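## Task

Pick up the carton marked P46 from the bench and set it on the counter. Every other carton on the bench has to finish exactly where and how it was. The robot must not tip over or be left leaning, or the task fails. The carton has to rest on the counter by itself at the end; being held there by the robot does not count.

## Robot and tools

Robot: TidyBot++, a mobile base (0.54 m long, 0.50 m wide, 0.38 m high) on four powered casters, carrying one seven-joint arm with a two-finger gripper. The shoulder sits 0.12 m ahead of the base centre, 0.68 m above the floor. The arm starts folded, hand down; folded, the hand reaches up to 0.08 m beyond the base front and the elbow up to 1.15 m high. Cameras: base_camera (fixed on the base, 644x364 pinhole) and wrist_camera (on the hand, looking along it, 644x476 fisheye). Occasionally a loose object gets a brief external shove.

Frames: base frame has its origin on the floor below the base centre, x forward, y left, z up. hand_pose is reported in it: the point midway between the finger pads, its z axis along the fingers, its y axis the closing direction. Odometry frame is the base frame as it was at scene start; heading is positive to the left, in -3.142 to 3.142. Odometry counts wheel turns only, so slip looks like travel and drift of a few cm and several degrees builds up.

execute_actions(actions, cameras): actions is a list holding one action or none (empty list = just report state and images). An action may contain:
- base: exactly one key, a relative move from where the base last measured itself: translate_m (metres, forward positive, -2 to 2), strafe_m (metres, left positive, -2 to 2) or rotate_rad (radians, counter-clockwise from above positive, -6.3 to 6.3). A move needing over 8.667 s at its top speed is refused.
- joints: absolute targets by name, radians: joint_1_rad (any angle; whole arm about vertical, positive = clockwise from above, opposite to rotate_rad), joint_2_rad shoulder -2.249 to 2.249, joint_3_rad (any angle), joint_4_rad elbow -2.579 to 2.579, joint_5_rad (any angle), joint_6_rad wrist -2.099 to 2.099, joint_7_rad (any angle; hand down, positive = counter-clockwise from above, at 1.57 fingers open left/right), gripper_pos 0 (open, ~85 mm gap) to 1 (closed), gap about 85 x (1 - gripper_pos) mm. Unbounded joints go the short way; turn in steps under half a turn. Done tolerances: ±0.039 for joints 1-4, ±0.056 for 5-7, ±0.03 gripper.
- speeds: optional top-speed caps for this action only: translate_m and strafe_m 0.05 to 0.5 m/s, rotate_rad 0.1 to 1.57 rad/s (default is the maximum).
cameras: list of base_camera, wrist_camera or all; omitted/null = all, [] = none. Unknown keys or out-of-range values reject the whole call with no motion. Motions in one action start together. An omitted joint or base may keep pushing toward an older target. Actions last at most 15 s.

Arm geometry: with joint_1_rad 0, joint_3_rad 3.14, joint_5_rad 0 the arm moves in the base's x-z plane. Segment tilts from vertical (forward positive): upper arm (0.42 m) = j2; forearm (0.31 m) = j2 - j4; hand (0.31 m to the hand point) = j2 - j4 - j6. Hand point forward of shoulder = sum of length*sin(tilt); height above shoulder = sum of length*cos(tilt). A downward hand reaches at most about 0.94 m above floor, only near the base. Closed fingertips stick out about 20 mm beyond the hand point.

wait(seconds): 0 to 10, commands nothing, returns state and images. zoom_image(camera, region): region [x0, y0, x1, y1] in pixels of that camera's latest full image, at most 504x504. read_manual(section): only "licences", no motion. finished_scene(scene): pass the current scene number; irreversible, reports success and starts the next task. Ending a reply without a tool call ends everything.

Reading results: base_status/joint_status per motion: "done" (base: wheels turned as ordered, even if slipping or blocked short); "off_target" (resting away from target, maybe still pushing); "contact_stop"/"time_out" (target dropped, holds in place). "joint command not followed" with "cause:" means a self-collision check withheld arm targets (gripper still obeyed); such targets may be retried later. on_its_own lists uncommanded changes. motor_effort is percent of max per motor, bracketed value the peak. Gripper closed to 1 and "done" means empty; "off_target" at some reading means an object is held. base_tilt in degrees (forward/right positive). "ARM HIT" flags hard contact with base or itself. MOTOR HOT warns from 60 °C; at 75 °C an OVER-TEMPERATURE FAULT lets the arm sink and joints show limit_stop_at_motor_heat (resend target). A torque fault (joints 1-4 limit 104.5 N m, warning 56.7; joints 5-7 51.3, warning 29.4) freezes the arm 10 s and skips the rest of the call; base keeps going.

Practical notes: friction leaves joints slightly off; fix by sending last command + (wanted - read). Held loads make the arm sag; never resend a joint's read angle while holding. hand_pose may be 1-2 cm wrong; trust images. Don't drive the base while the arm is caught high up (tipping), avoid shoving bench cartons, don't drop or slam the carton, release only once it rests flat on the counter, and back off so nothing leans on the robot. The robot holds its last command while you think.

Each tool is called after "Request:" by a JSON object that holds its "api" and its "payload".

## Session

Request:
{"api": "execute_actions", "payload": {"actions": []}}

Scene clock: 0.00 s.
base_odometry: x=+0.000 y=+0.000 heading=+0.000 (m, m, rad; odometry frame)
base_tilt: forward=-0.4 right=-1.0 (deg)
base_status: not commanded
joint_positions: joint_1_rad=-0.014 joint_2_rad=-0.365 joint_3_rad=+3.137 joint_4_rad=-2.539 joint_5_rad=+0.027 joint_6_rad=-0.852 joint_7_rad=+1.514 gripper_pos=+0.000
joint_status: not commanded
motor_effort: joint_1_rad=+1 joint_2_rad=-1 joint_3_rad=+0 joint_4_rad=+13 joint_5_rad=+0 joint_6_rad=-1 joint_7_rad=+0 (%)
hand_pose: x=+0.2637 y=-0.0024 z=+0.5875 quat_wxyz=(+0.009, +0.998, -0.011, +0.058) (m; base frame)
pictures: base_camera, wrist_camera
Images, in order (width x height): base_camera 644x364, wrist_camera 644x476.

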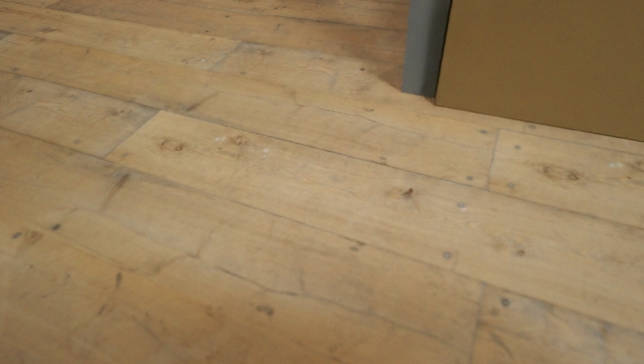

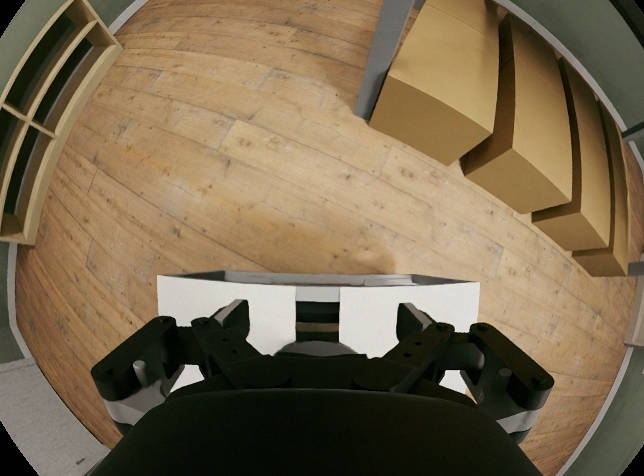

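Request:
{"api": "execute_actions", "payload": {"actions": [{"base":{"rotate_rad":-0.32},"joints":{"joint_2_rad":-0.22,"joint_4_rad":-0.92,"joint_6_rad":-1.3}}]}}

Scene clock: 10.93 s.
base_odometry: x=+0.000 y=+0.000 heading=-0.319 (m, m, rad; odometry frame)
base_tilt: forward=-0.3 right=-1.1 (deg)
base_status: done
joint_positions: joint_1_rad=-0.014 joint_2_rad=-0.249 joint_3_rad=+3.137 joint_4_rad=-0.941 joint_5_rad=+0.027 joint_6_rad=-1.271 joint_7_rad=+1.514 gripper_pos=+0.000
joint_status: all done
motor_effort: joint_1_rad=-1(1) joint_2_rad=-8(11) joint_3_rad=+0(1) joint_4_rad=+18(22) joint_5_rad=+0(0) joint_6_rad=+9(9) joint_7_rad=+1(1) (%)
hand_pose: x=+0.5035 y=+0.0012 z=+1.2126 quat_wxyz=(-0.008, +0.831, -0.019, +0.556) (m; base frame)
pictures: base_camera, wrist_camera
Images, in order (width x height): base_camera 644x364, wrist_camera 644x476.

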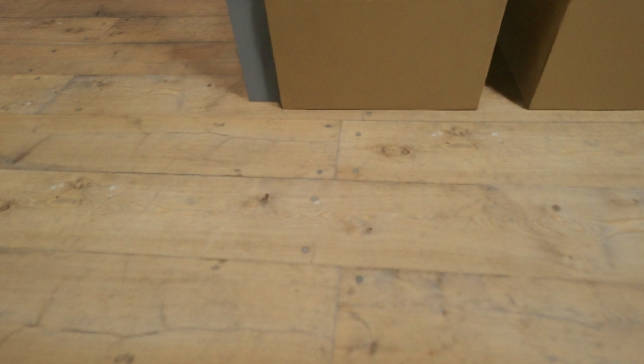

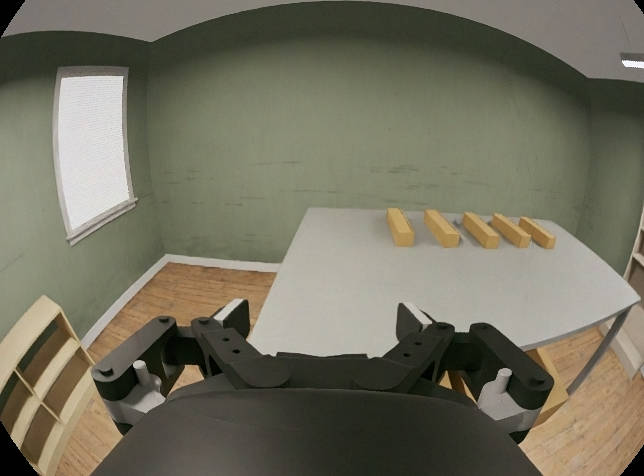

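Request:
{"api": "execute_actions", "payload": {"actions": [{"base":{"strafe_m":0.65}}], "cameras": []}}

Request:
{"api": "execute_actions", "payload": {"actions": [{"base":{"translate_m":2.0},"joints":{"joint_1_rad":0.9,"joint_6_rad":-1.5}}]}}

Scene clock: 20.37 s.
base_odometry: x=+0.205 y=+0.617 heading=-0.320 (m, m, rad; odometry frame)
base_tilt: forward=-0.3 right=-1.1 (deg)
base_status: done
joint_positions: joint_1_rad=-0.014 joint_2_rad=-0.249 joint_3_rad=+3.137 joint_4_rad=-0.941 joint_5_rad=+0.027 joint_6_rad=-1.271 joint_7_rad=+1.514 gripper_pos=+0.000
joint_status: not commanded
motor_effort: joint_1_rad=-1(1) joint_2_rad=-7(8) joint_3_rad=+1(2) joint_4_rad=+17(17) joint_5_rad=+0(1) joint_6_rad=+9(9) joint_7_rad=+0(0) (%)
hand_pose: x=+0.5036 y=+0.0012 z=+1.2124 quat_wxyz=(-0.008, +0.831, -0.019, +0.556) (m; base frame)
pictures: none
No camera images: the call's "cameras" was empty. Leave "cameras" out to get every camera's image.

Scene clock: 25.73 s.
base_odometry: x=+2.104 y=-0.011 heading=-0.319 (m, m, rad; odometry frame)
base_tilt: forward=-0.3 right=-1.0 (deg)
base_status: done
joint_positions: joint_1_rad=+0.876 joint_2_rad=-0.237 joint_3_rad=+3.137 joint_4_rad=-0.940 joint_5_rad=+0.027 joint_6_rad=-1.472 joint_7_rad=+1.514 gripper_pos=+0.000
joint_status: all done
motor_effort: joint_1_rad=+0(1) joint_2_rad=-8(9) joint_3_rad=+0(2) joint_4_rad=+17(18) joint_5_rad=+0(1) joint_6_rad=+8(9) joint_7_rad=+1(0) (%)
hand_pose: x=+0.3461 y=-0.2800 z=+1.1541 quat_wxyz=(+0.196, +0.789, -0.401, +0.422) (m; base frame)
pictures: base_camera, wrist_camera
Images, in order (width x height): base_camera 644x364, wrist_camera 644x476.

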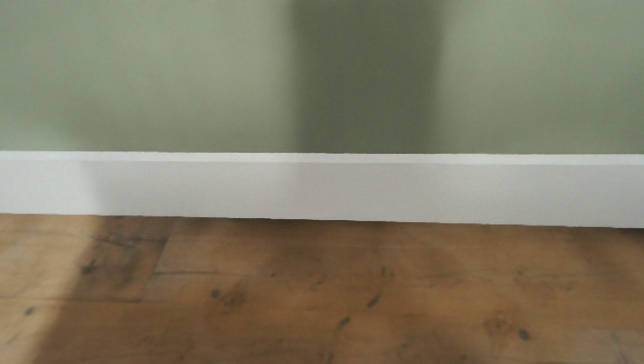

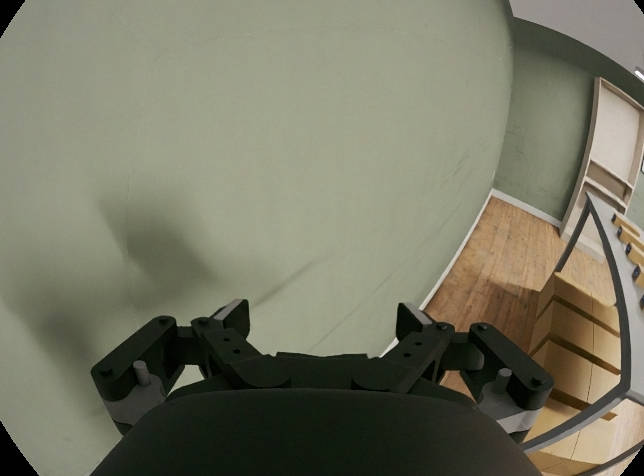

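Request:
{"api": "execute_actions", "payload": {"actions": [{"base":{"rotate_rad":-1.6},"joints":{"joint_1_rad":0.5}}]}}

Scene clock: 33.50 s.
base_odometry: x=+2.104 y=-0.010 heading=-1.919 (m, m, rad; odometry frame)
base_tilt: forward=-0.3 right=-1.0 (deg)
base_status: done
joint_positions: joint_1_rad=+0.525 joint_2_rad=-0.235 joint_3_rad=+3.137 joint_4_rad=-0.940 joint_5_rad=+0.027 joint_6_rad=-1.472 joint_7_rad=+1.514 gripper_pos=+0.000
joint_status: all done
motor_effort: joint_1_rad=-1(0) joint_2_rad=-8(10) joint_3_rad=+0(2) joint_4_rad=+17(18) joint_5_rad=+0(1) joint_6_rad=+8(8) joint_7_rad=+0(0) (%)
hand_pose: x=+0.4294 y=-0.1853 z=+1.1532 quat_wxyz=(+0.119, +0.848, -0.257, +0.448) (m; base frame)
pictures: base_camera, wrist_camera
Images, in order (width x height): base_camera 644x364, wrist_camera 644x476.

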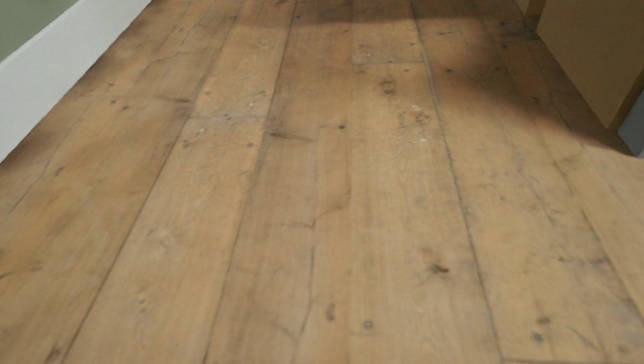

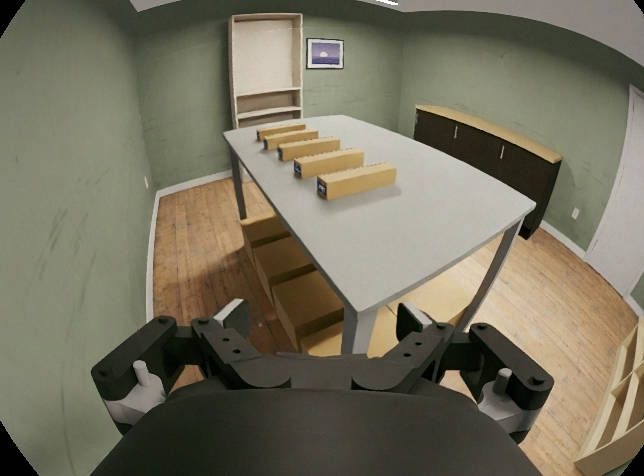

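Request:
{"api": "execute_actions", "payload": {"actions": [{"base":{"translate_m":1.15},"joints":{"joint_1_rad":1.3,"joint_6_rad":-1.7}}]}}

Scene clock: 40.47 s.
base_odometry: x=+1.711 y=-1.091 heading=-1.919 (m, m, rad; odometry frame)
base_tilt: forward=-0.3 right=-1.0 (deg)
base_status: done
joint_positions: joint_1_rad=+1.276 joint_2_rad=-0.235 joint_3_rad=+3.137 joint_4_rad=-0.939 joint_5_rad=+0.027 joint_6_rad=-1.672 joint_7_rad=+1.514 gripper_pos=+0.000
joint_status: all done
motor_effort: joint_1_rad=-1(1) joint_2_rad=-7(9) joint_3_rad=+0(2) joint_4_rad=+16(18) joint_5_rad=+0(1) joint_6_rad=+7(8) joint_7_rad=+1(0) (%)
hand_pose: x=+0.2075 y=-0.3088 z=+1.1062 quat_wxyz=(+0.223, +0.727, -0.576, +0.300) (m; base frame)
pictures: base_camera, wrist_camera
Images, in order (width x height): base_camera 644x364, wrist_camera 644x476.

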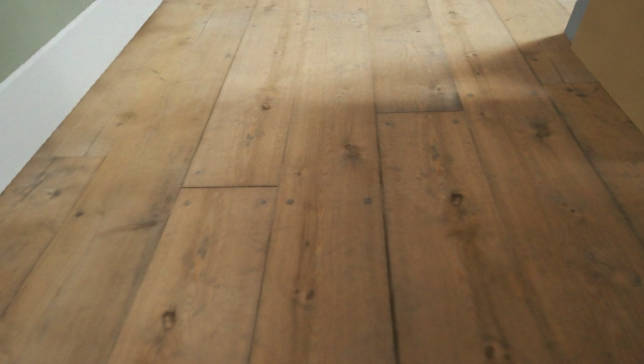

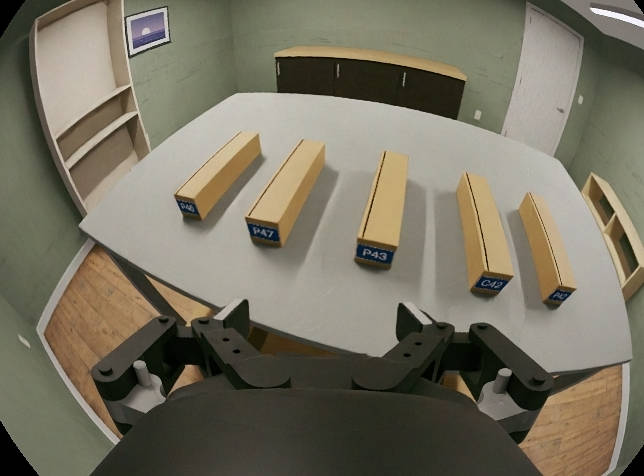

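Request:
{"api": "execute_actions", "payload": {"actions": [{"base":{"translate_m":0.48},"joints":{"joint_1_rad":1.6,"joint_2_rad":-0.05,"joint_4_rad":-1.0,"joint_6_rad":-1.6}}]}}

Scene clock: 49.73 s.
base_odometry: x=+1.547 y=-1.543 heading=-1.919 (m, m, rad; odometry frame)
base_tilt: forward=-0.3 right=-1.1 (deg)
base_status: done
joint_positions: joint_1_rad=+1.579 joint_2_rad=-0.059 joint_3_rad=+3.137 joint_4_rad=-0.981 joint_5_rad=+0.027 joint_6_rad=-1.627 joint_7_rad=+1.514 gripper_pos=+0.000
joint_status: all done
motor_effort: joint_1_rad=+1(2) joint_2_rad=-16(19) joint_3_rad=+0(1) joint_4_rad=+19(20) joint_5_rad=+0(1) joint_6_rad=+5(8) joint_7_rad=+1(0) (%)
hand_pose: x=+0.1108 y=-0.3994 z=+1.0337 quat_wxyz=(+0.210, +0.652, -0.699, +0.203) (m; base frame)
pictures: base_camera, wrist_camera
Images, in order (width x height): base_camera 644x364, wrist_camera 644x476.

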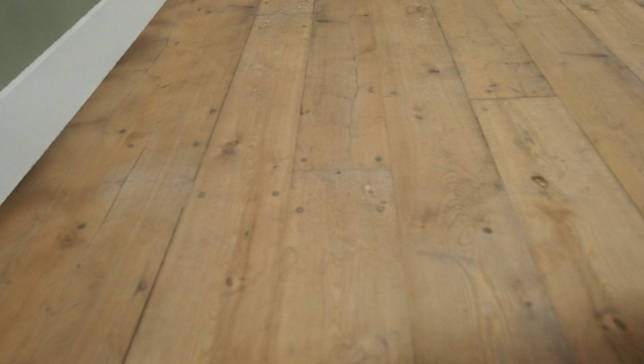

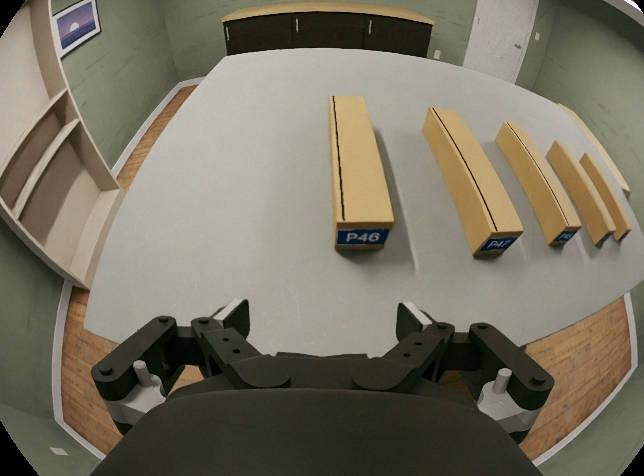

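Request:
{"api": "execute_actions", "payload": {"actions": [{"base":{"translate_m":-0.04},"joints":{"joint_2_rad":0.26,"joint_4_rad":-0.6,"joint_6_rad":-1.7,"joint_7_rad":1.59}}], "cameras": []}}

Request:
{"api": "execute_actions", "payload": {"actions": [{"base":{"strafe_m":-0.13},"speeds":{"strafe_m":0.2}}], "cameras": ["wrist_camera"]}}

Scene clock: 60.87 s.
base_odometry: x=+1.560 y=-1.505 heading=-1.919 (m, m, rad; odometry frame)
base_tilt: forward=-0.3 right=-1.1 (deg)
base_status: done
joint_positions: joint_1_rad=+1.584 joint_2_rad=+0.246 joint_3_rad=+3.137 joint_4_rad=-0.627 joint_5_rad=+0.027 joint_6_rad=-1.671 joint_7_rad=+1.546 gripper_pos=+0.000
joint_status: all done
motor_effort: joint_1_rad=+0(1) joint_2_rad=-27(29) joint_3_rad=+0(2) joint_4_rad=+17(18) joint_5_rad=+0(1) joint_6_rad=+6(6) joint_7_rad=+1(0) (%)
hand_pose: x=+0.1075 y=-0.5184 z=+1.0344 quat_wxyz=(+0.215, +0.661, -0.691, +0.201) (m; base frame)
pictures: none
No camera images: the call's "cameras" was empty. Leave "cameras" out to get every camera's image.

Scene clock: 63.90 s.
base_odometry: x=+1.441 y=-1.462 heading=-1.919 (m, m, rad; odometry frame)
base_tilt: forward=-0.3 right=-1.0 (deg)
base_status: strafe_m time_out (by the wheels' count: -0.127 of -0.130)
joint_positions: joint_1_rad=+1.584 joint_2_rad=+0.253 joint_3_rad=+3.137 joint_4_rad=-0.623 joint_5_rad=+0.027 joint_6_rad=-1.675 joint_7_rad=+1.546 gripper_pos=+0.000
joint_status: not commanded
motor_effort: joint_1_rad=-1(1) joint_2_rad=-26(35) joint_3_rad=+0(1) joint_4_rad=+17(20) joint_5_rad=+0(1) joint_6_rad=+6(6) joint_7_rad=+0(0) (%)
hand_pose: x=+0.1074 y=-0.5201 z=+1.0319 quat_wxyz=(+0.212, +0.661, -0.691, +0.199) (m; base frame)
pictures: wrist_camera
Images, in order (width x height): wrist_camera 644x476.

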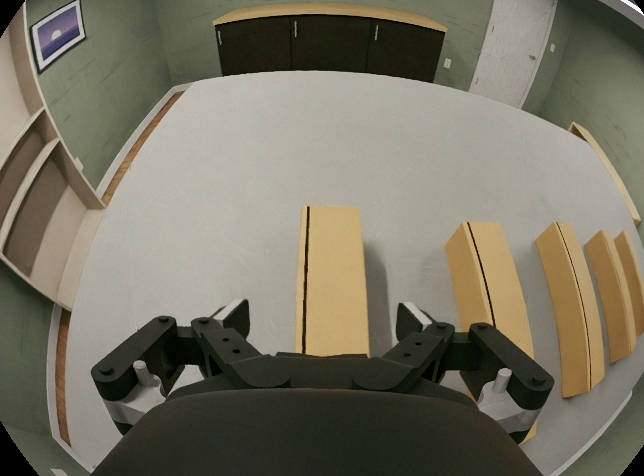

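Request:
{"api": "execute_actions", "payload": {"actions": [{"base":{"translate_m":-0.01},"joints":{"joint_2_rad":0.29,"joint_4_rad":-0.77,"joint_6_rad":-1.55}}]}}

Scene clock: 68.67 s.
base_odometry: x=+1.444 y=-1.453 heading=-1.919 (m, m, rad; odometry frame)
base_tilt: forward=-0.4 right=-1.0 (deg)
base_status: done
joint_positions: joint_1_rad=+1.587 joint_2_rad=+0.273 joint_3_rad=+3.137 joint_4_rad=-0.750 joint_5_rad=+0.027 joint_6_rad=-1.577 joint_7_rad=+1.546 gripper_pos=+0.000
joint_status: all done
motor_effort: joint_1_rad=+0(2) joint_2_rad=-30(32) joint_3_rad=+0(1) joint_4_rad=+19(21) joint_5_rad=+0(1) joint_6_rad=+5(5) joint_7_rad=+0(0) (%)
hand_pose: x=+0.1054 y=-0.5421 z=+0.9839 quat_wxyz=(+0.197, +0.666, -0.696, +0.182) (m; base frame)
pictures: base_camera, wrist_camera
Images, in order (width x height): base_camera 644x364, wrist_camera 644x476.

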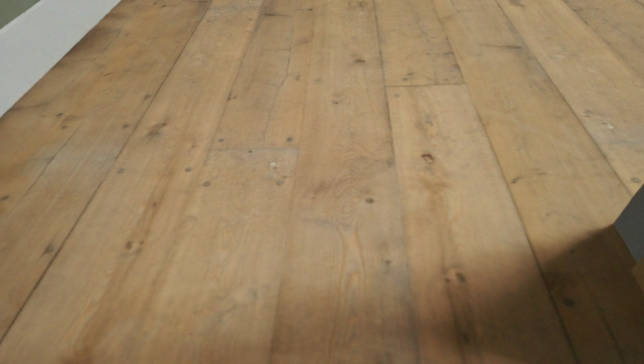

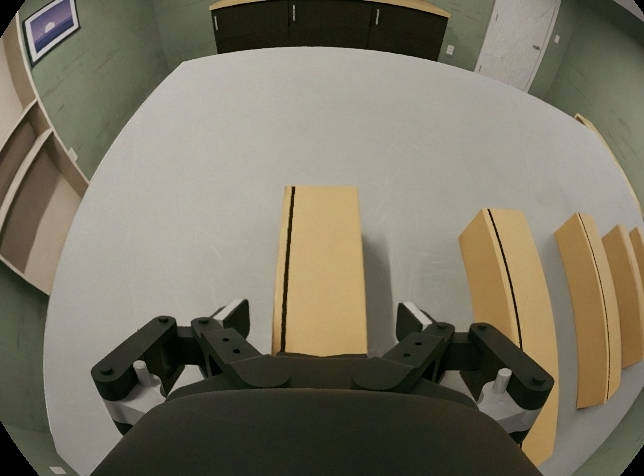

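Request:
{"api": "execute_actions", "payload": {"actions": [{"joints":{"joint_2_rad":0.21,"joint_4_rad":-1.09,"joint_6_rad":-1.3}}], "cameras": ["wrist_camera"]}}

Scene clock: 73.67 s.
base_odometry: x=+1.444 y=-1.453 heading=-1.919 (m, m, rad; odometry frame)
base_tilt: forward=-0.3 right=-1.0 (deg)
base_status: not commanded
joint_positions: joint_1_rad=+1.587 joint_2_rad=+0.213 joint_3_rad=+3.137 joint_4_rad=-1.050 joint_5_rad=+0.027 joint_6_rad=-1.318 joint_7_rad=+1.546 gripper_pos=+0.000
joint_status: joint_4_rad off_target (ended at -1.050, target -1.090); the others done
motor_effort: joint_1_rad=-1(1) joint_2_rad=-24(31) joint_3_rad=+0(1) joint_4_rad=+17(21) joint_5_rad=+0(1) joint_6_rad=+4(5) joint_7_rad=+0(1) (%)
hand_pose: x=+0.1057 y=-0.5540 z=+0.9248 quat_wxyz=(+0.204, +0.667, -0.692, +0.188) (m; base frame)
pictures: wrist_camera
Images, in order (width x height): wrist_camera 644x476.

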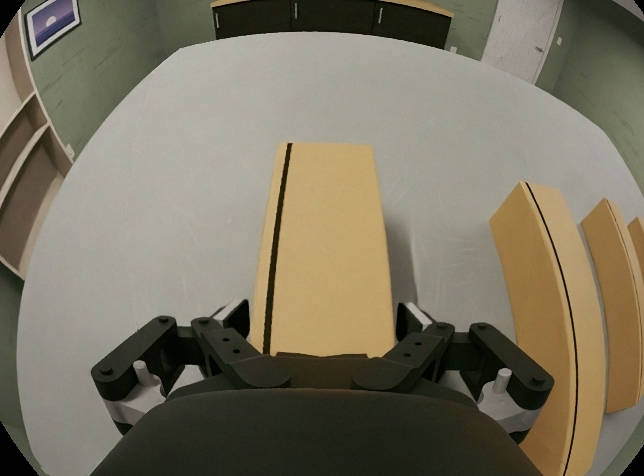

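Request:
{"api": "execute_actions", "payload": {"actions": [{"joints":{"gripper_pos":1.0}}], "cameras": ["wrist_camera"]}}

Request:
{"api": "execute_actions", "payload": {"actions": [{"joints":{"joint_2_rad":0.2,"joint_4_rad":-0.7,"joint_6_rad":-1.65}}], "cameras": ["wrist_camera"]}}

Scene clock: 84.83 s.
base_odometry: x=+1.444 y=-1.453 heading=-1.919 (m, m, rad; odometry frame)
base_tilt: forward=-0.3 right=-1.0 (deg)
base_status: not commanded
joint_positions: joint_1_rad=+1.587 joint_2_rad=+0.196 joint_3_rad=+3.137 joint_4_rad=-1.052 joint_5_rad=+0.027 joint_6_rad=-1.308 joint_7_rad=+1.547 gripper_pos=+0.342
joint_status: gripper_pos off_target (ended at +0.342, target +1.000)
motor_effort: joint_1_rad=+1(1) joint_2_rad=-23(26) joint_3_rad=+0(1) joint_4_rad=+16(19) joint_5_rad=+0(1) joint_6_rad=+3(6) joint_7_rad=+1(1) (%)
hand_pose: x=+0.1058 y=-0.5521 z=+0.9349 quat_wxyz=(+0.212, +0.664, -0.689, +0.196) (m; base frame)
pictures: wrist_camera
Images, in order (width x height): wrist_camera 644x476.

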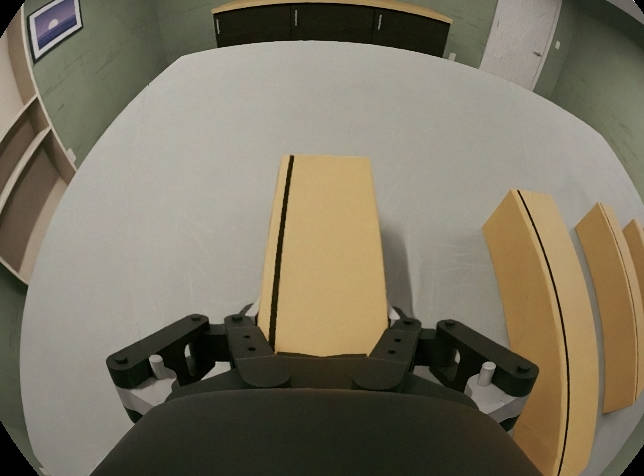

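Scene clock: 86.37 s.
base_odometry: x=+1.444 y=-1.453 heading=-1.919 (m, m, rad; odometry frame)
base_tilt: forward=-0.4 right=-1.0 (deg)
base_status: not commanded
joint_positions: joint_1_rad=+1.587 joint_2_rad=+0.204 joint_3_rad=+3.137 joint_4_rad=-0.723 joint_5_rad=+0.027 joint_6_rad=-1.624 joint_7_rad=+1.547 gripper_pos=+0.342
joint_status: all done
motor_effort: joint_1_rad=+0(0) joint_2_rad=-26(32) joint_3_rad=+0(0) joint_4_rad=+19(23) joint_5_rad=+0(1) joint_6_rad=+6(7) joint_7_rad=+0(1) (%)
hand_pose: x=+0.1059 y=-0.5097 z=+1.0238 quat_wxyz=(+0.213, +0.661, -0.692, +0.198) (m; base frame)
pictures: wrist_camera
Images, in order (width x height): wrist_camera 644x476.

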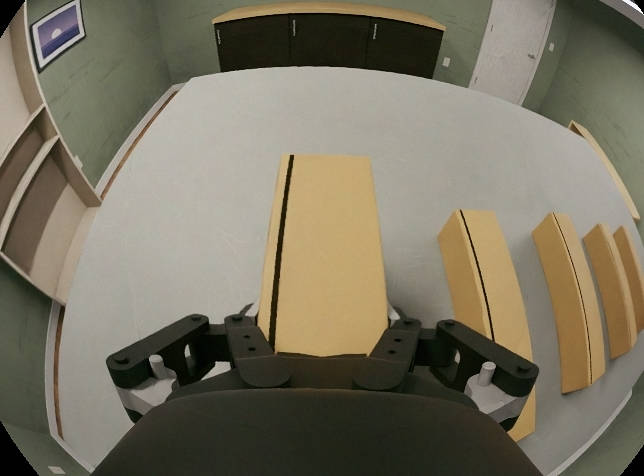

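Request:
{"api": "execute_actions", "payload": {"actions": [{"base":{"strafe_m":0.13},"joints":{"joint_2_rad":-0.2,"joint_4_rad":-0.92,"joint_6_rad":-1.84}}], "cameras": ["wrist_camera"]}}

Request:
{"api": "execute_actions", "payload": {"actions": [{"base":{"translate_m":-1.62},"joints":{"joint_1_rad":0.03}}]}}

Scene clock: 94.50 s.
base_odometry: x=+1.567 y=-1.497 heading=-1.919 (m, m, rad; odometry frame)
base_tilt: forward=-0.4 right=-1.1 (deg)
base_status: done
joint_positions: joint_1_rad=+1.587 joint_2_rad=-0.206 joint_3_rad=+3.137 joint_4_rad=-0.896 joint_5_rad=+0.027 joint_6_rad=-1.817 joint_7_rad=+1.547 gripper_pos=+0.342
joint_status: all done
motor_effort: joint_1_rad=+0(1) joint_2_rad=-7(31) joint_3_rad=+0(1) joint_4_rad=+15(20) joint_5_rad=+0(1) joint_6_rad=+6(7) joint_7_rad=+1(1) (%)
hand_pose: x=+0.1093 y=-0.2985 z=+1.0854 quat_wxyz=(+0.228, +0.655, -0.688, +0.214) (m; base frame)
pictures: wrist_camera
Images, in order (width x height): wrist_camera 644x476.

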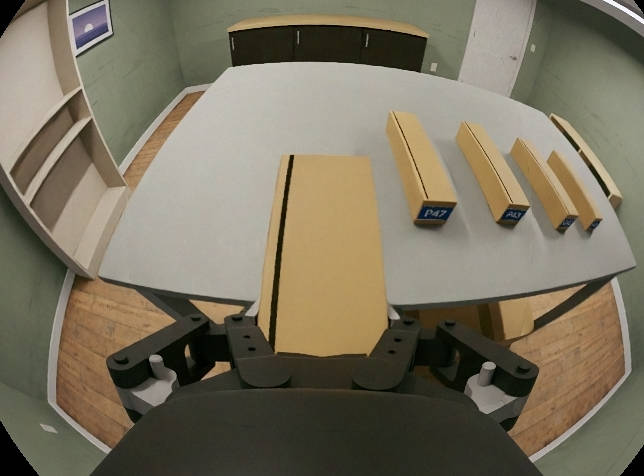

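Scene clock: 99.10 s.
base_odometry: x=+2.120 y=+0.026 heading=-1.919 (m, m, rad; odometry frame)
base_tilt: forward=-0.4 right=-1.1 (deg)
base_status: done
joint_positions: joint_1_rad=+0.054 joint_2_rad=-0.206 joint_3_rad=+3.136 joint_4_rad=-0.898 joint_5_rad=+0.027 joint_6_rad=-1.817 joint_7_rad=+1.547 gripper_pos=+0.342
joint_status: all done
motor_effort: joint_1_rad=+0(0) joint_2_rad=-6(11) joint_3_rad=+0(2) joint_4_rad=+16(17) joint_5_rad=+0(1) joint_6_rad=+6(7) joint_7_rad=+0(0) (%)
hand_pose: x=+0.4168 y=-0.0210 z=+1.0849 quat_wxyz=(+0.016, +0.949, -0.042, +0.311) (m; base frame)
pictures: base_camera, wrist_camera
Images, in order (width x height): base_camera 644x364, wrist_camera 644x476.

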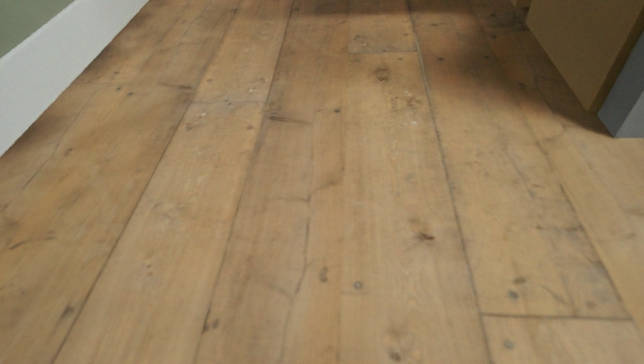

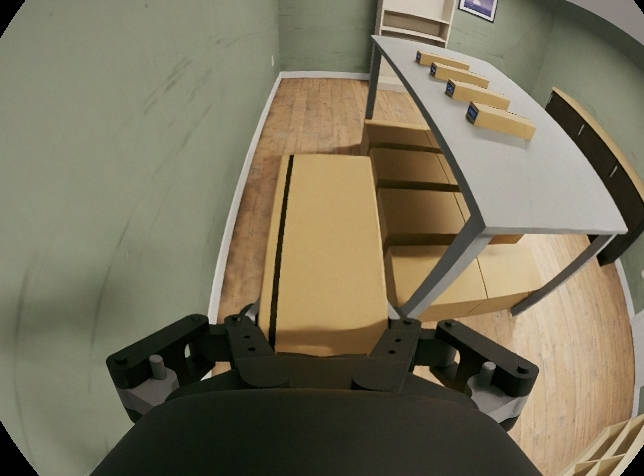

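Request:
{"api": "execute_actions", "payload": {"actions": [{"base":{"rotate_rad":-1.571}}], "cameras": ["wrist_camera"]}}

Request:
{"api": "execute_actions", "payload": {"actions": [{"base":{"translate_m":2.0}}]}}

Scene clock: 105.67 s.
base_odometry: x=+2.120 y=+0.026 heading=+2.794 (m, m, rad; odometry frame)
base_tilt: forward=-0.3 right=-1.1 (deg)
base_status: done
joint_positions: joint_1_rad=+0.053 joint_2_rad=-0.206 joint_3_rad=+3.136 joint_4_rad=-0.898 joint_5_rad=+0.027 joint_6_rad=-1.817 joint_7_rad=+1.547 gripper_pos=+0.342
joint_status: not commanded
motor_effort: joint_1_rad=+0(1) joint_2_rad=-8(10) joint_3_rad=+1(2) joint_4_rad=+16(16) joint_5_rad=+0(1) joint_6_rad=+6(6) joint_7_rad=+0(0) (%)
hand_pose: x=+0.4168 y=-0.0206 z=+1.0848 quat_wxyz=(+0.016, +0.949, -0.041, +0.311) (m; base frame)
pictures: wrist_camera
Images, in order (width x height): wrist_camera 644x476.

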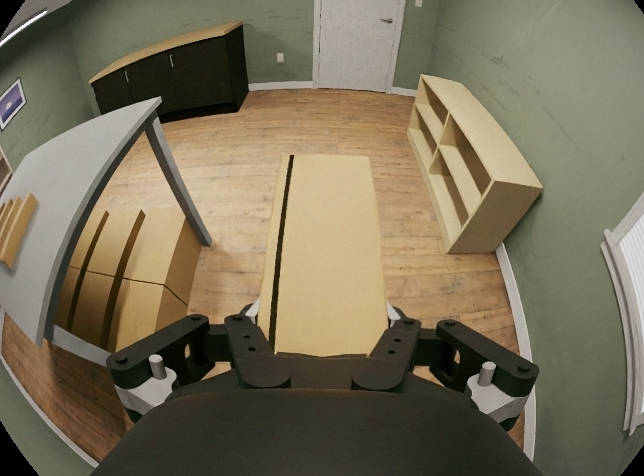

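Scene clock: 111.03 s.
base_odometry: x=+0.240 y=+0.709 heading=+2.793 (m, m, rad; odometry frame)
base_tilt: forward=-0.4 right=-1.1 (deg)
base_status: done
joint_positions: joint_1_rad=+0.053 joint_2_rad=-0.204 joint_3_rad=+3.136 joint_4_rad=-0.900 joint_5_rad=+0.027 joint_6_rad=-1.817 joint_7_rad=+1.547 gripper_pos=+0.342
joint_status: not commanded
motor_effort: joint_1_rad=+0(1) joint_2_rad=-9(12) joint_3_rad=+0(1) joint_4_rad=+17(17) joint_5_rad=+0(0) joint_6_rad=+6(7) joint_7_rad=+1(0) (%)
hand_pose: x=+0.4177 y=-0.0206 z=+1.0832 quat_wxyz=(+0.016, +0.950, -0.041, +0.309) (m; base frame)
pictures: base_camera, wrist_camera
Images, in order (width x height): base_camera 644x364, wrist_camera 644x476.

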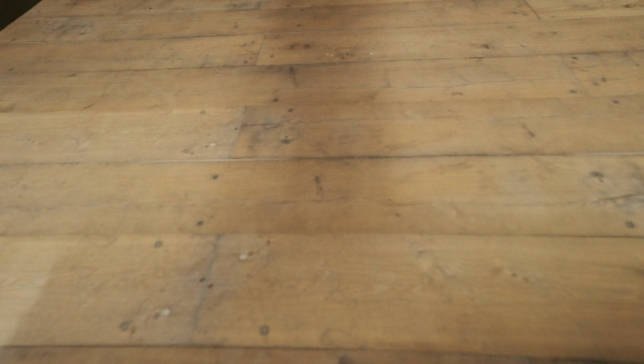

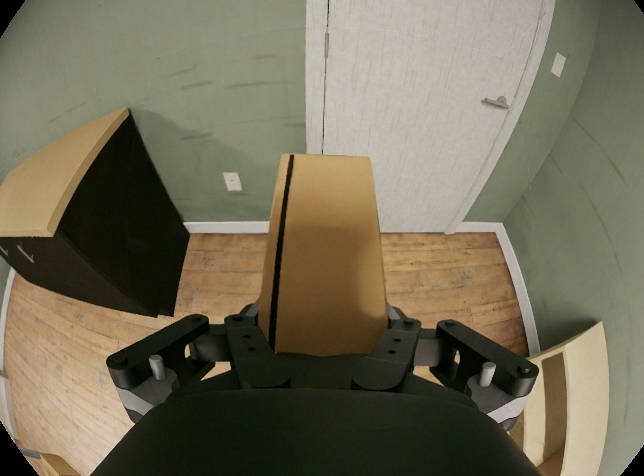

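Request:
{"api": "execute_actions", "payload": {"actions": [{"base":{"strafe_m":1.25},"joints":{"joint_2_rad":0.2,"joint_4_rad":-0.68,"joint_6_rad":-1.65}}]}}

Scene clock: 118.40 s.
base_odometry: x=-0.187 y=-0.466 heading=+2.793 (m, m, rad; odometry frame)
base_tilt: forward=-0.3 right=-1.1 (deg)
base_status: done
joint_positions: joint_1_rad=+0.046 joint_2_rad=+0.201 joint_3_rad=+3.136 joint_4_rad=-0.708 joint_5_rad=+0.027 joint_6_rad=-1.677 joint_7_rad=+1.547 gripper_pos=+0.342
joint_status: all done
motor_effort: joint_1_rad=+1(1) joint_2_rad=-26(31) joint_3_rad=+1(2) joint_4_rad=+18(19) joint_5_rad=+0(1) joint_6_rad=+6(7) joint_7_rad=+0(0) (%)
hand_pose: x=+0.6145 y=-0.0275 z=+1.0229 quat_wxyz=(+0.014, +0.961, -0.036, +0.274) (m; base frame)
pictures: base_camera, wrist_camera
Images, in order (width x height): base_camera 644x364, wrist_camera 644x476.

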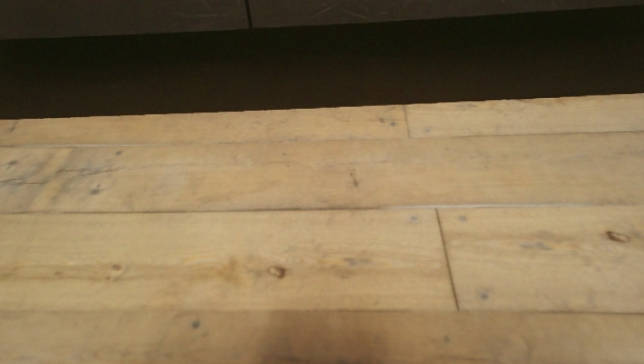

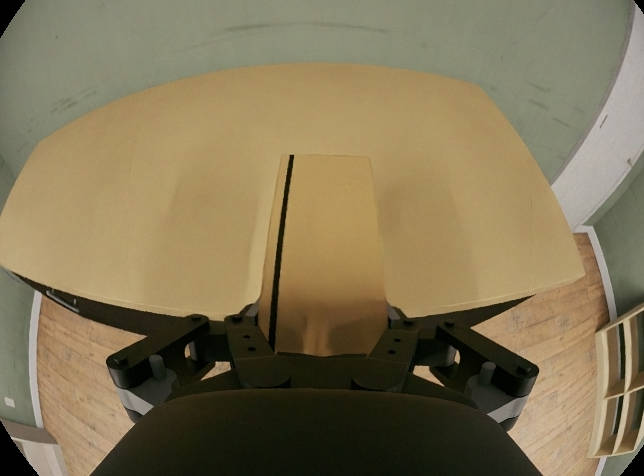

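Request:
{"api": "execute_actions", "payload": {"actions": [{"base":{"translate_m":0.33},"speeds":{"translate_m":0.3}}]}}

Request:
{"api": "execute_actions", "payload": {"actions": [{"joints":{"joint_2_rad":0.09,"joint_4_rad":-1.12,"joint_6_rad":-1.35}}], "cameras": ["wrist_camera"]}}

Scene clock: 124.03 s.
base_odometry: x=-0.498 y=-0.354 heading=+2.794 (m, m, rad; odometry frame)
base_tilt: forward=-0.3 right=-1.1 (deg)
base_status: done
joint_positions: joint_1_rad=+0.046 joint_2_rad=+0.202 joint_3_rad=+3.136 joint_4_rad=-0.705 joint_5_rad=+0.027 joint_6_rad=-1.675 joint_7_rad=+1.547 gripper_pos=+0.342
joint_status: not commanded
motor_effort: joint_1_rad=+0(2) joint_2_rad=-28(30) joint_3_rad=+0(0) joint_4_rad=+19(19) joint_5_rad=+0(0) joint_6_rad=+5(6) joint_7_rad=+1(0) (%)
hand_pose: x=+0.6152 y=-0.0275 z=+1.0243 quat_wxyz=(+0.014, +0.960, -0.036, +0.276) (m; base frame)
pictures: base_camera, wrist_camera
Images, in order (width x height): base_camera 644x364, wrist_camera 644x476.

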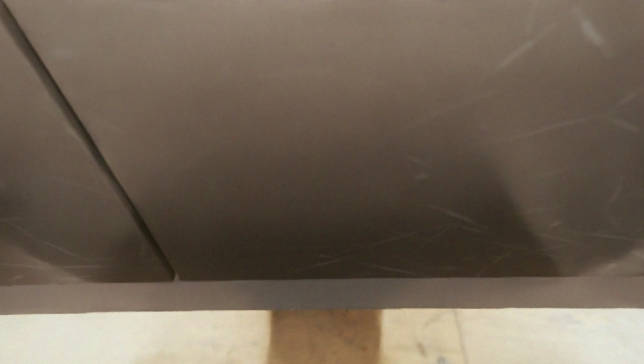

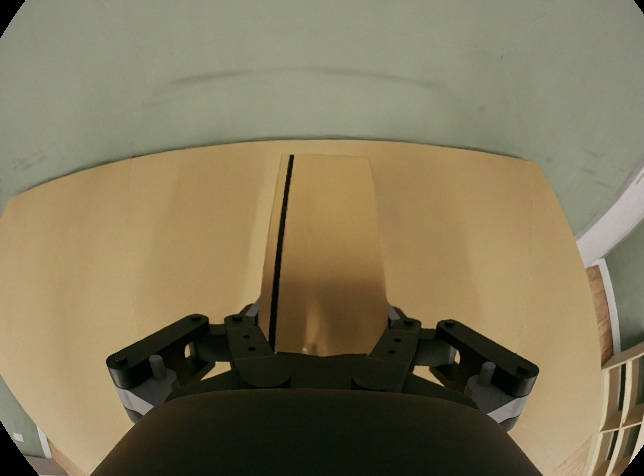

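Scene clock: 125.63 s.
base_odometry: x=-0.498 y=-0.354 heading=+2.794 (m, m, rad; odometry frame)
base_tilt: forward=-0.3 right=-1.1 (deg)
base_status: not commanded
joint_positions: joint_1_rad=+0.046 joint_2_rad=+0.122 joint_3_rad=+3.136 joint_4_rad=-1.100 joint_5_rad=+0.027 joint_6_rad=-1.379 joint_7_rad=+1.547 gripper_pos=+0.342
joint_status: all done
motor_effort: joint_1_rad=+0(1) joint_2_rad=-25(28) joint_3_rad=+0(0) joint_4_rad=+21(21) joint_5_rad=+0(0) joint_6_rad=+5(6) joint_7_rad=+0(1) (%)
hand_pose: x=+0.6249 y=-0.0276 z=+0.9404 quat_wxyz=(+0.015, +0.963, -0.032, +0.267) (m; base frame)
pictures: wrist_camera
Images, in order (width x height): wrist_camera 644x476.

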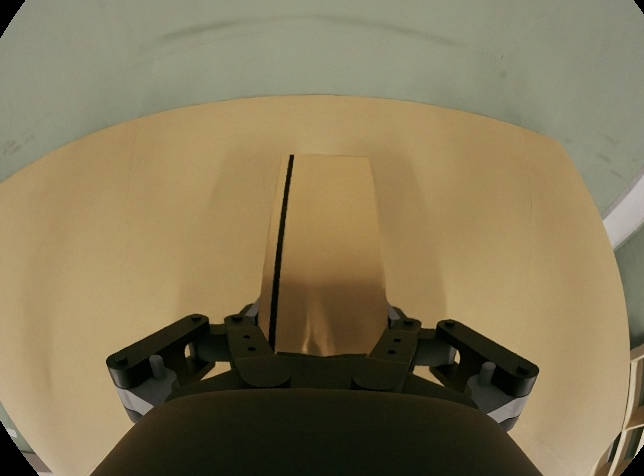

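Request:
{"api": "execute_actions", "payload": {"actions": [{"joints":{"joint_4_rad":-1.2,"joint_6_rad":-1.27}}], "cameras": ["wrist_camera"]}}

Scene clock: 129.30 s.
base_odometry: x=-0.498 y=-0.354 heading=+2.794 (m, m, rad; odometry frame)
base_tilt: forward=-0.4 right=-1.1 (deg)
base_status: not commanded
joint_positions: joint_1_rad=+0.046 joint_2_rad=+0.108 joint_3_rad=+3.136 joint_4_rad=-1.166 joint_5_rad=+0.027 joint_6_rad=-1.290 joint_7_rad=+1.547 gripper_pos=+0.342
joint_status: all done
motor_effort: joint_1_rad=+0(0) joint_2_rad=-23(25) joint_3_rad=+0(0) joint_4_rad=+19(21) joint_5_rad=+0(0) joint_6_rad=+5(6) joint_7_rad=-1(1) (%)
hand_pose: x=+0.6340 y=-0.0277 z=+0.9311 quat_wxyz=(+0.016, +0.958, -0.031, +0.284) (m; base frame)
pictures: wrist_camera
Images, in order (width x height): wrist_camera 644x476.

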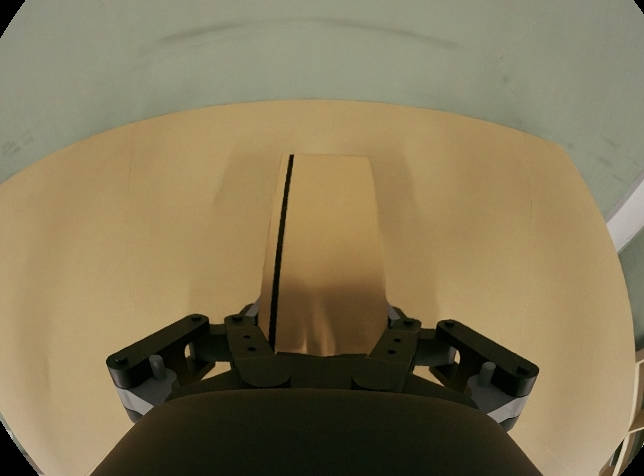

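Request:
{"api": "execute_actions", "payload": {"actions": [{"joints":{"gripper_pos":0.0}}], "cameras": ["wrist_camera"]}}

Request:
{"api": "execute_actions", "payload": {"actions": [{"joints":{"joint_2_rad":0.05,"joint_4_rad":-0.8,"joint_6_rad":-1.7}}], "cameras": ["wrist_camera"]}}

Request:
{"api": "execute_actions", "payload": {"actions": [{"base":{"translate_m":-0.25}}], "cameras": ["wrist_camera"]}}

Scene clock: 137.00 s.
base_odometry: x=-0.498 y=-0.354 heading=+2.794 (m, m, rad; odometry frame)
base_tilt: forward=-0.3 right=-1.0 (deg)
base_status: not commanded
joint_positions: joint_1_rad=+0.046 joint_2_rad=+0.106 joint_3_rad=+3.136 joint_4_rad=-1.178 joint_5_rad=+0.027 joint_6_rad=-1.287 joint_7_rad=+1.547 gripper_pos=+0.000
joint_status: all done
motor_effort: joint_1_rad=+0(0) joint_2_rad=-25(26) joint_3_rad=+0(0) joint_4_rad=+21(21) joint_5_rad=+0(0) joint_6_rad=+5(5) joint_7_rad=+0(0) (%)
hand_pose: x=+0.6324 y=-0.0276 z=+0.9275 quat_wxyz=(+0.016, +0.959, -0.031, +0.282) (m; base frame)
pictures: wrist_camera
Images, in order (width x height): wrist_camera 644x476.

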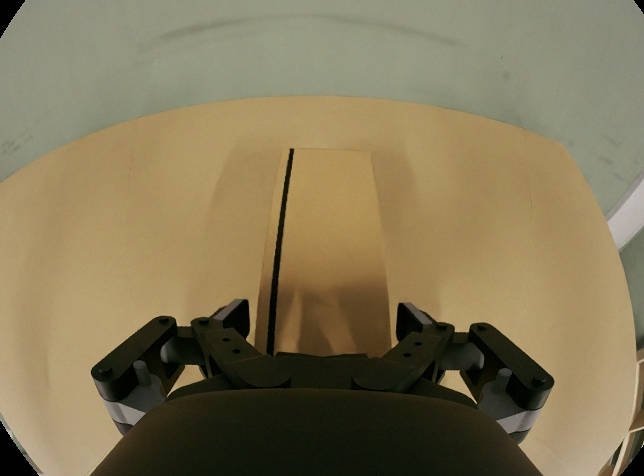

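Scene clock: 138.57 s.
base_odometry: x=-0.498 y=-0.354 heading=+2.794 (m, m, rad; odometry frame)
base_tilt: forward=-0.3 right=-1.1 (deg)
base_status: not commanded
joint_positions: joint_1_rad=+0.046 joint_2_rad=+0.067 joint_3_rad=+3.136 joint_4_rad=-0.819 joint_5_rad=+0.027 joint_6_rad=-1.674 joint_7_rad=+1.547 gripper_pos=+0.000
joint_status: all done
motor_effort: joint_1_rad=+0(0) joint_2_rad=-21(26) joint_3_rad=+0(0) joint_4_rad=+18(23) joint_5_rad=+0(0) joint_6_rad=+5(5) joint_7_rad=+0(0) (%)
hand_pose: x=+0.5610 y=-0.0250 z=+1.0402 quat_wxyz=(+0.015, +0.957, -0.036, +0.286) (m; base frame)
pictures: wrist_camera
Images, in order (width x height): wrist_camera 644x476.

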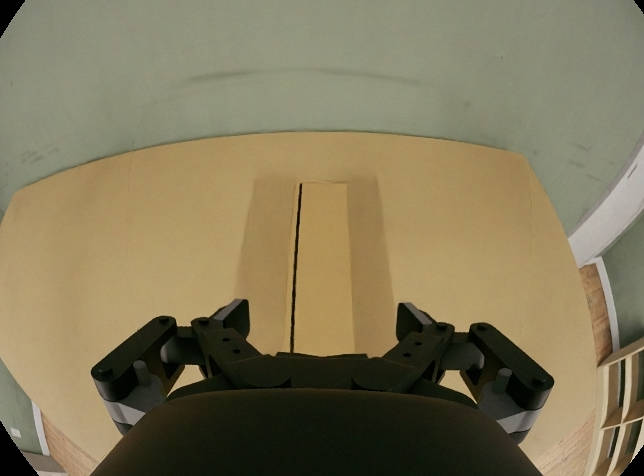

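Scene clock: 140.43 s.
base_odometry: x=-0.262 y=-0.439 heading=+2.793 (m, m, rad; odometry frame)
base_tilt: forward=-0.4 right=-1.0 (deg)
base_status: done
joint_positions: joint_1_rad=+0.046 joint_2_rad=+0.051 joint_3_rad=+3.136 joint_4_rad=-0.819 joint_5_rad=+0.027 joint_6_rad=-1.675 joint_7_rad=+1.547 gripper_pos=+0.000
joint_status: not commanded
motor_effort: joint_1_rad=-1(1) joint_2_rad=-18(26) joint_3_rad=+0(1) joint_4_rad=+17(19) joint_5_rad=+0(1) joint_6_rad=+6(6) joint_7_rad=+0(1) (%)
hand_pose: x=+0.5548 y=-0.0247 z=+1.0474 quat_wxyz=(+0.015, +0.955, -0.036, +0.294) (m; base frame)
pictures: wrist_camera
Images, in order (width x height): wrist_camera 644x476.

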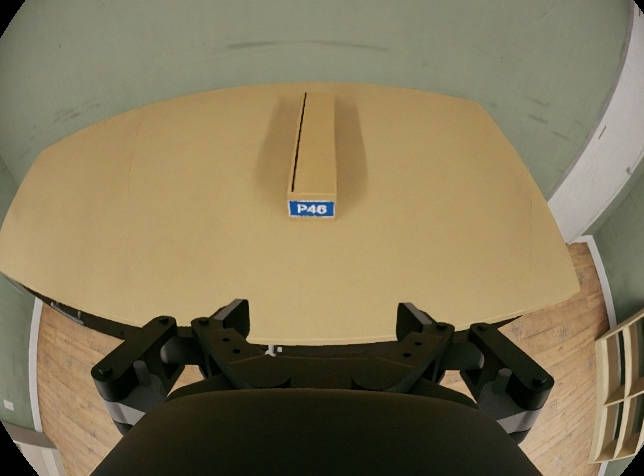

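Request:
{"api": "finished_scene", "payload": {"scene": 2}}

The scene is finished: the task was done.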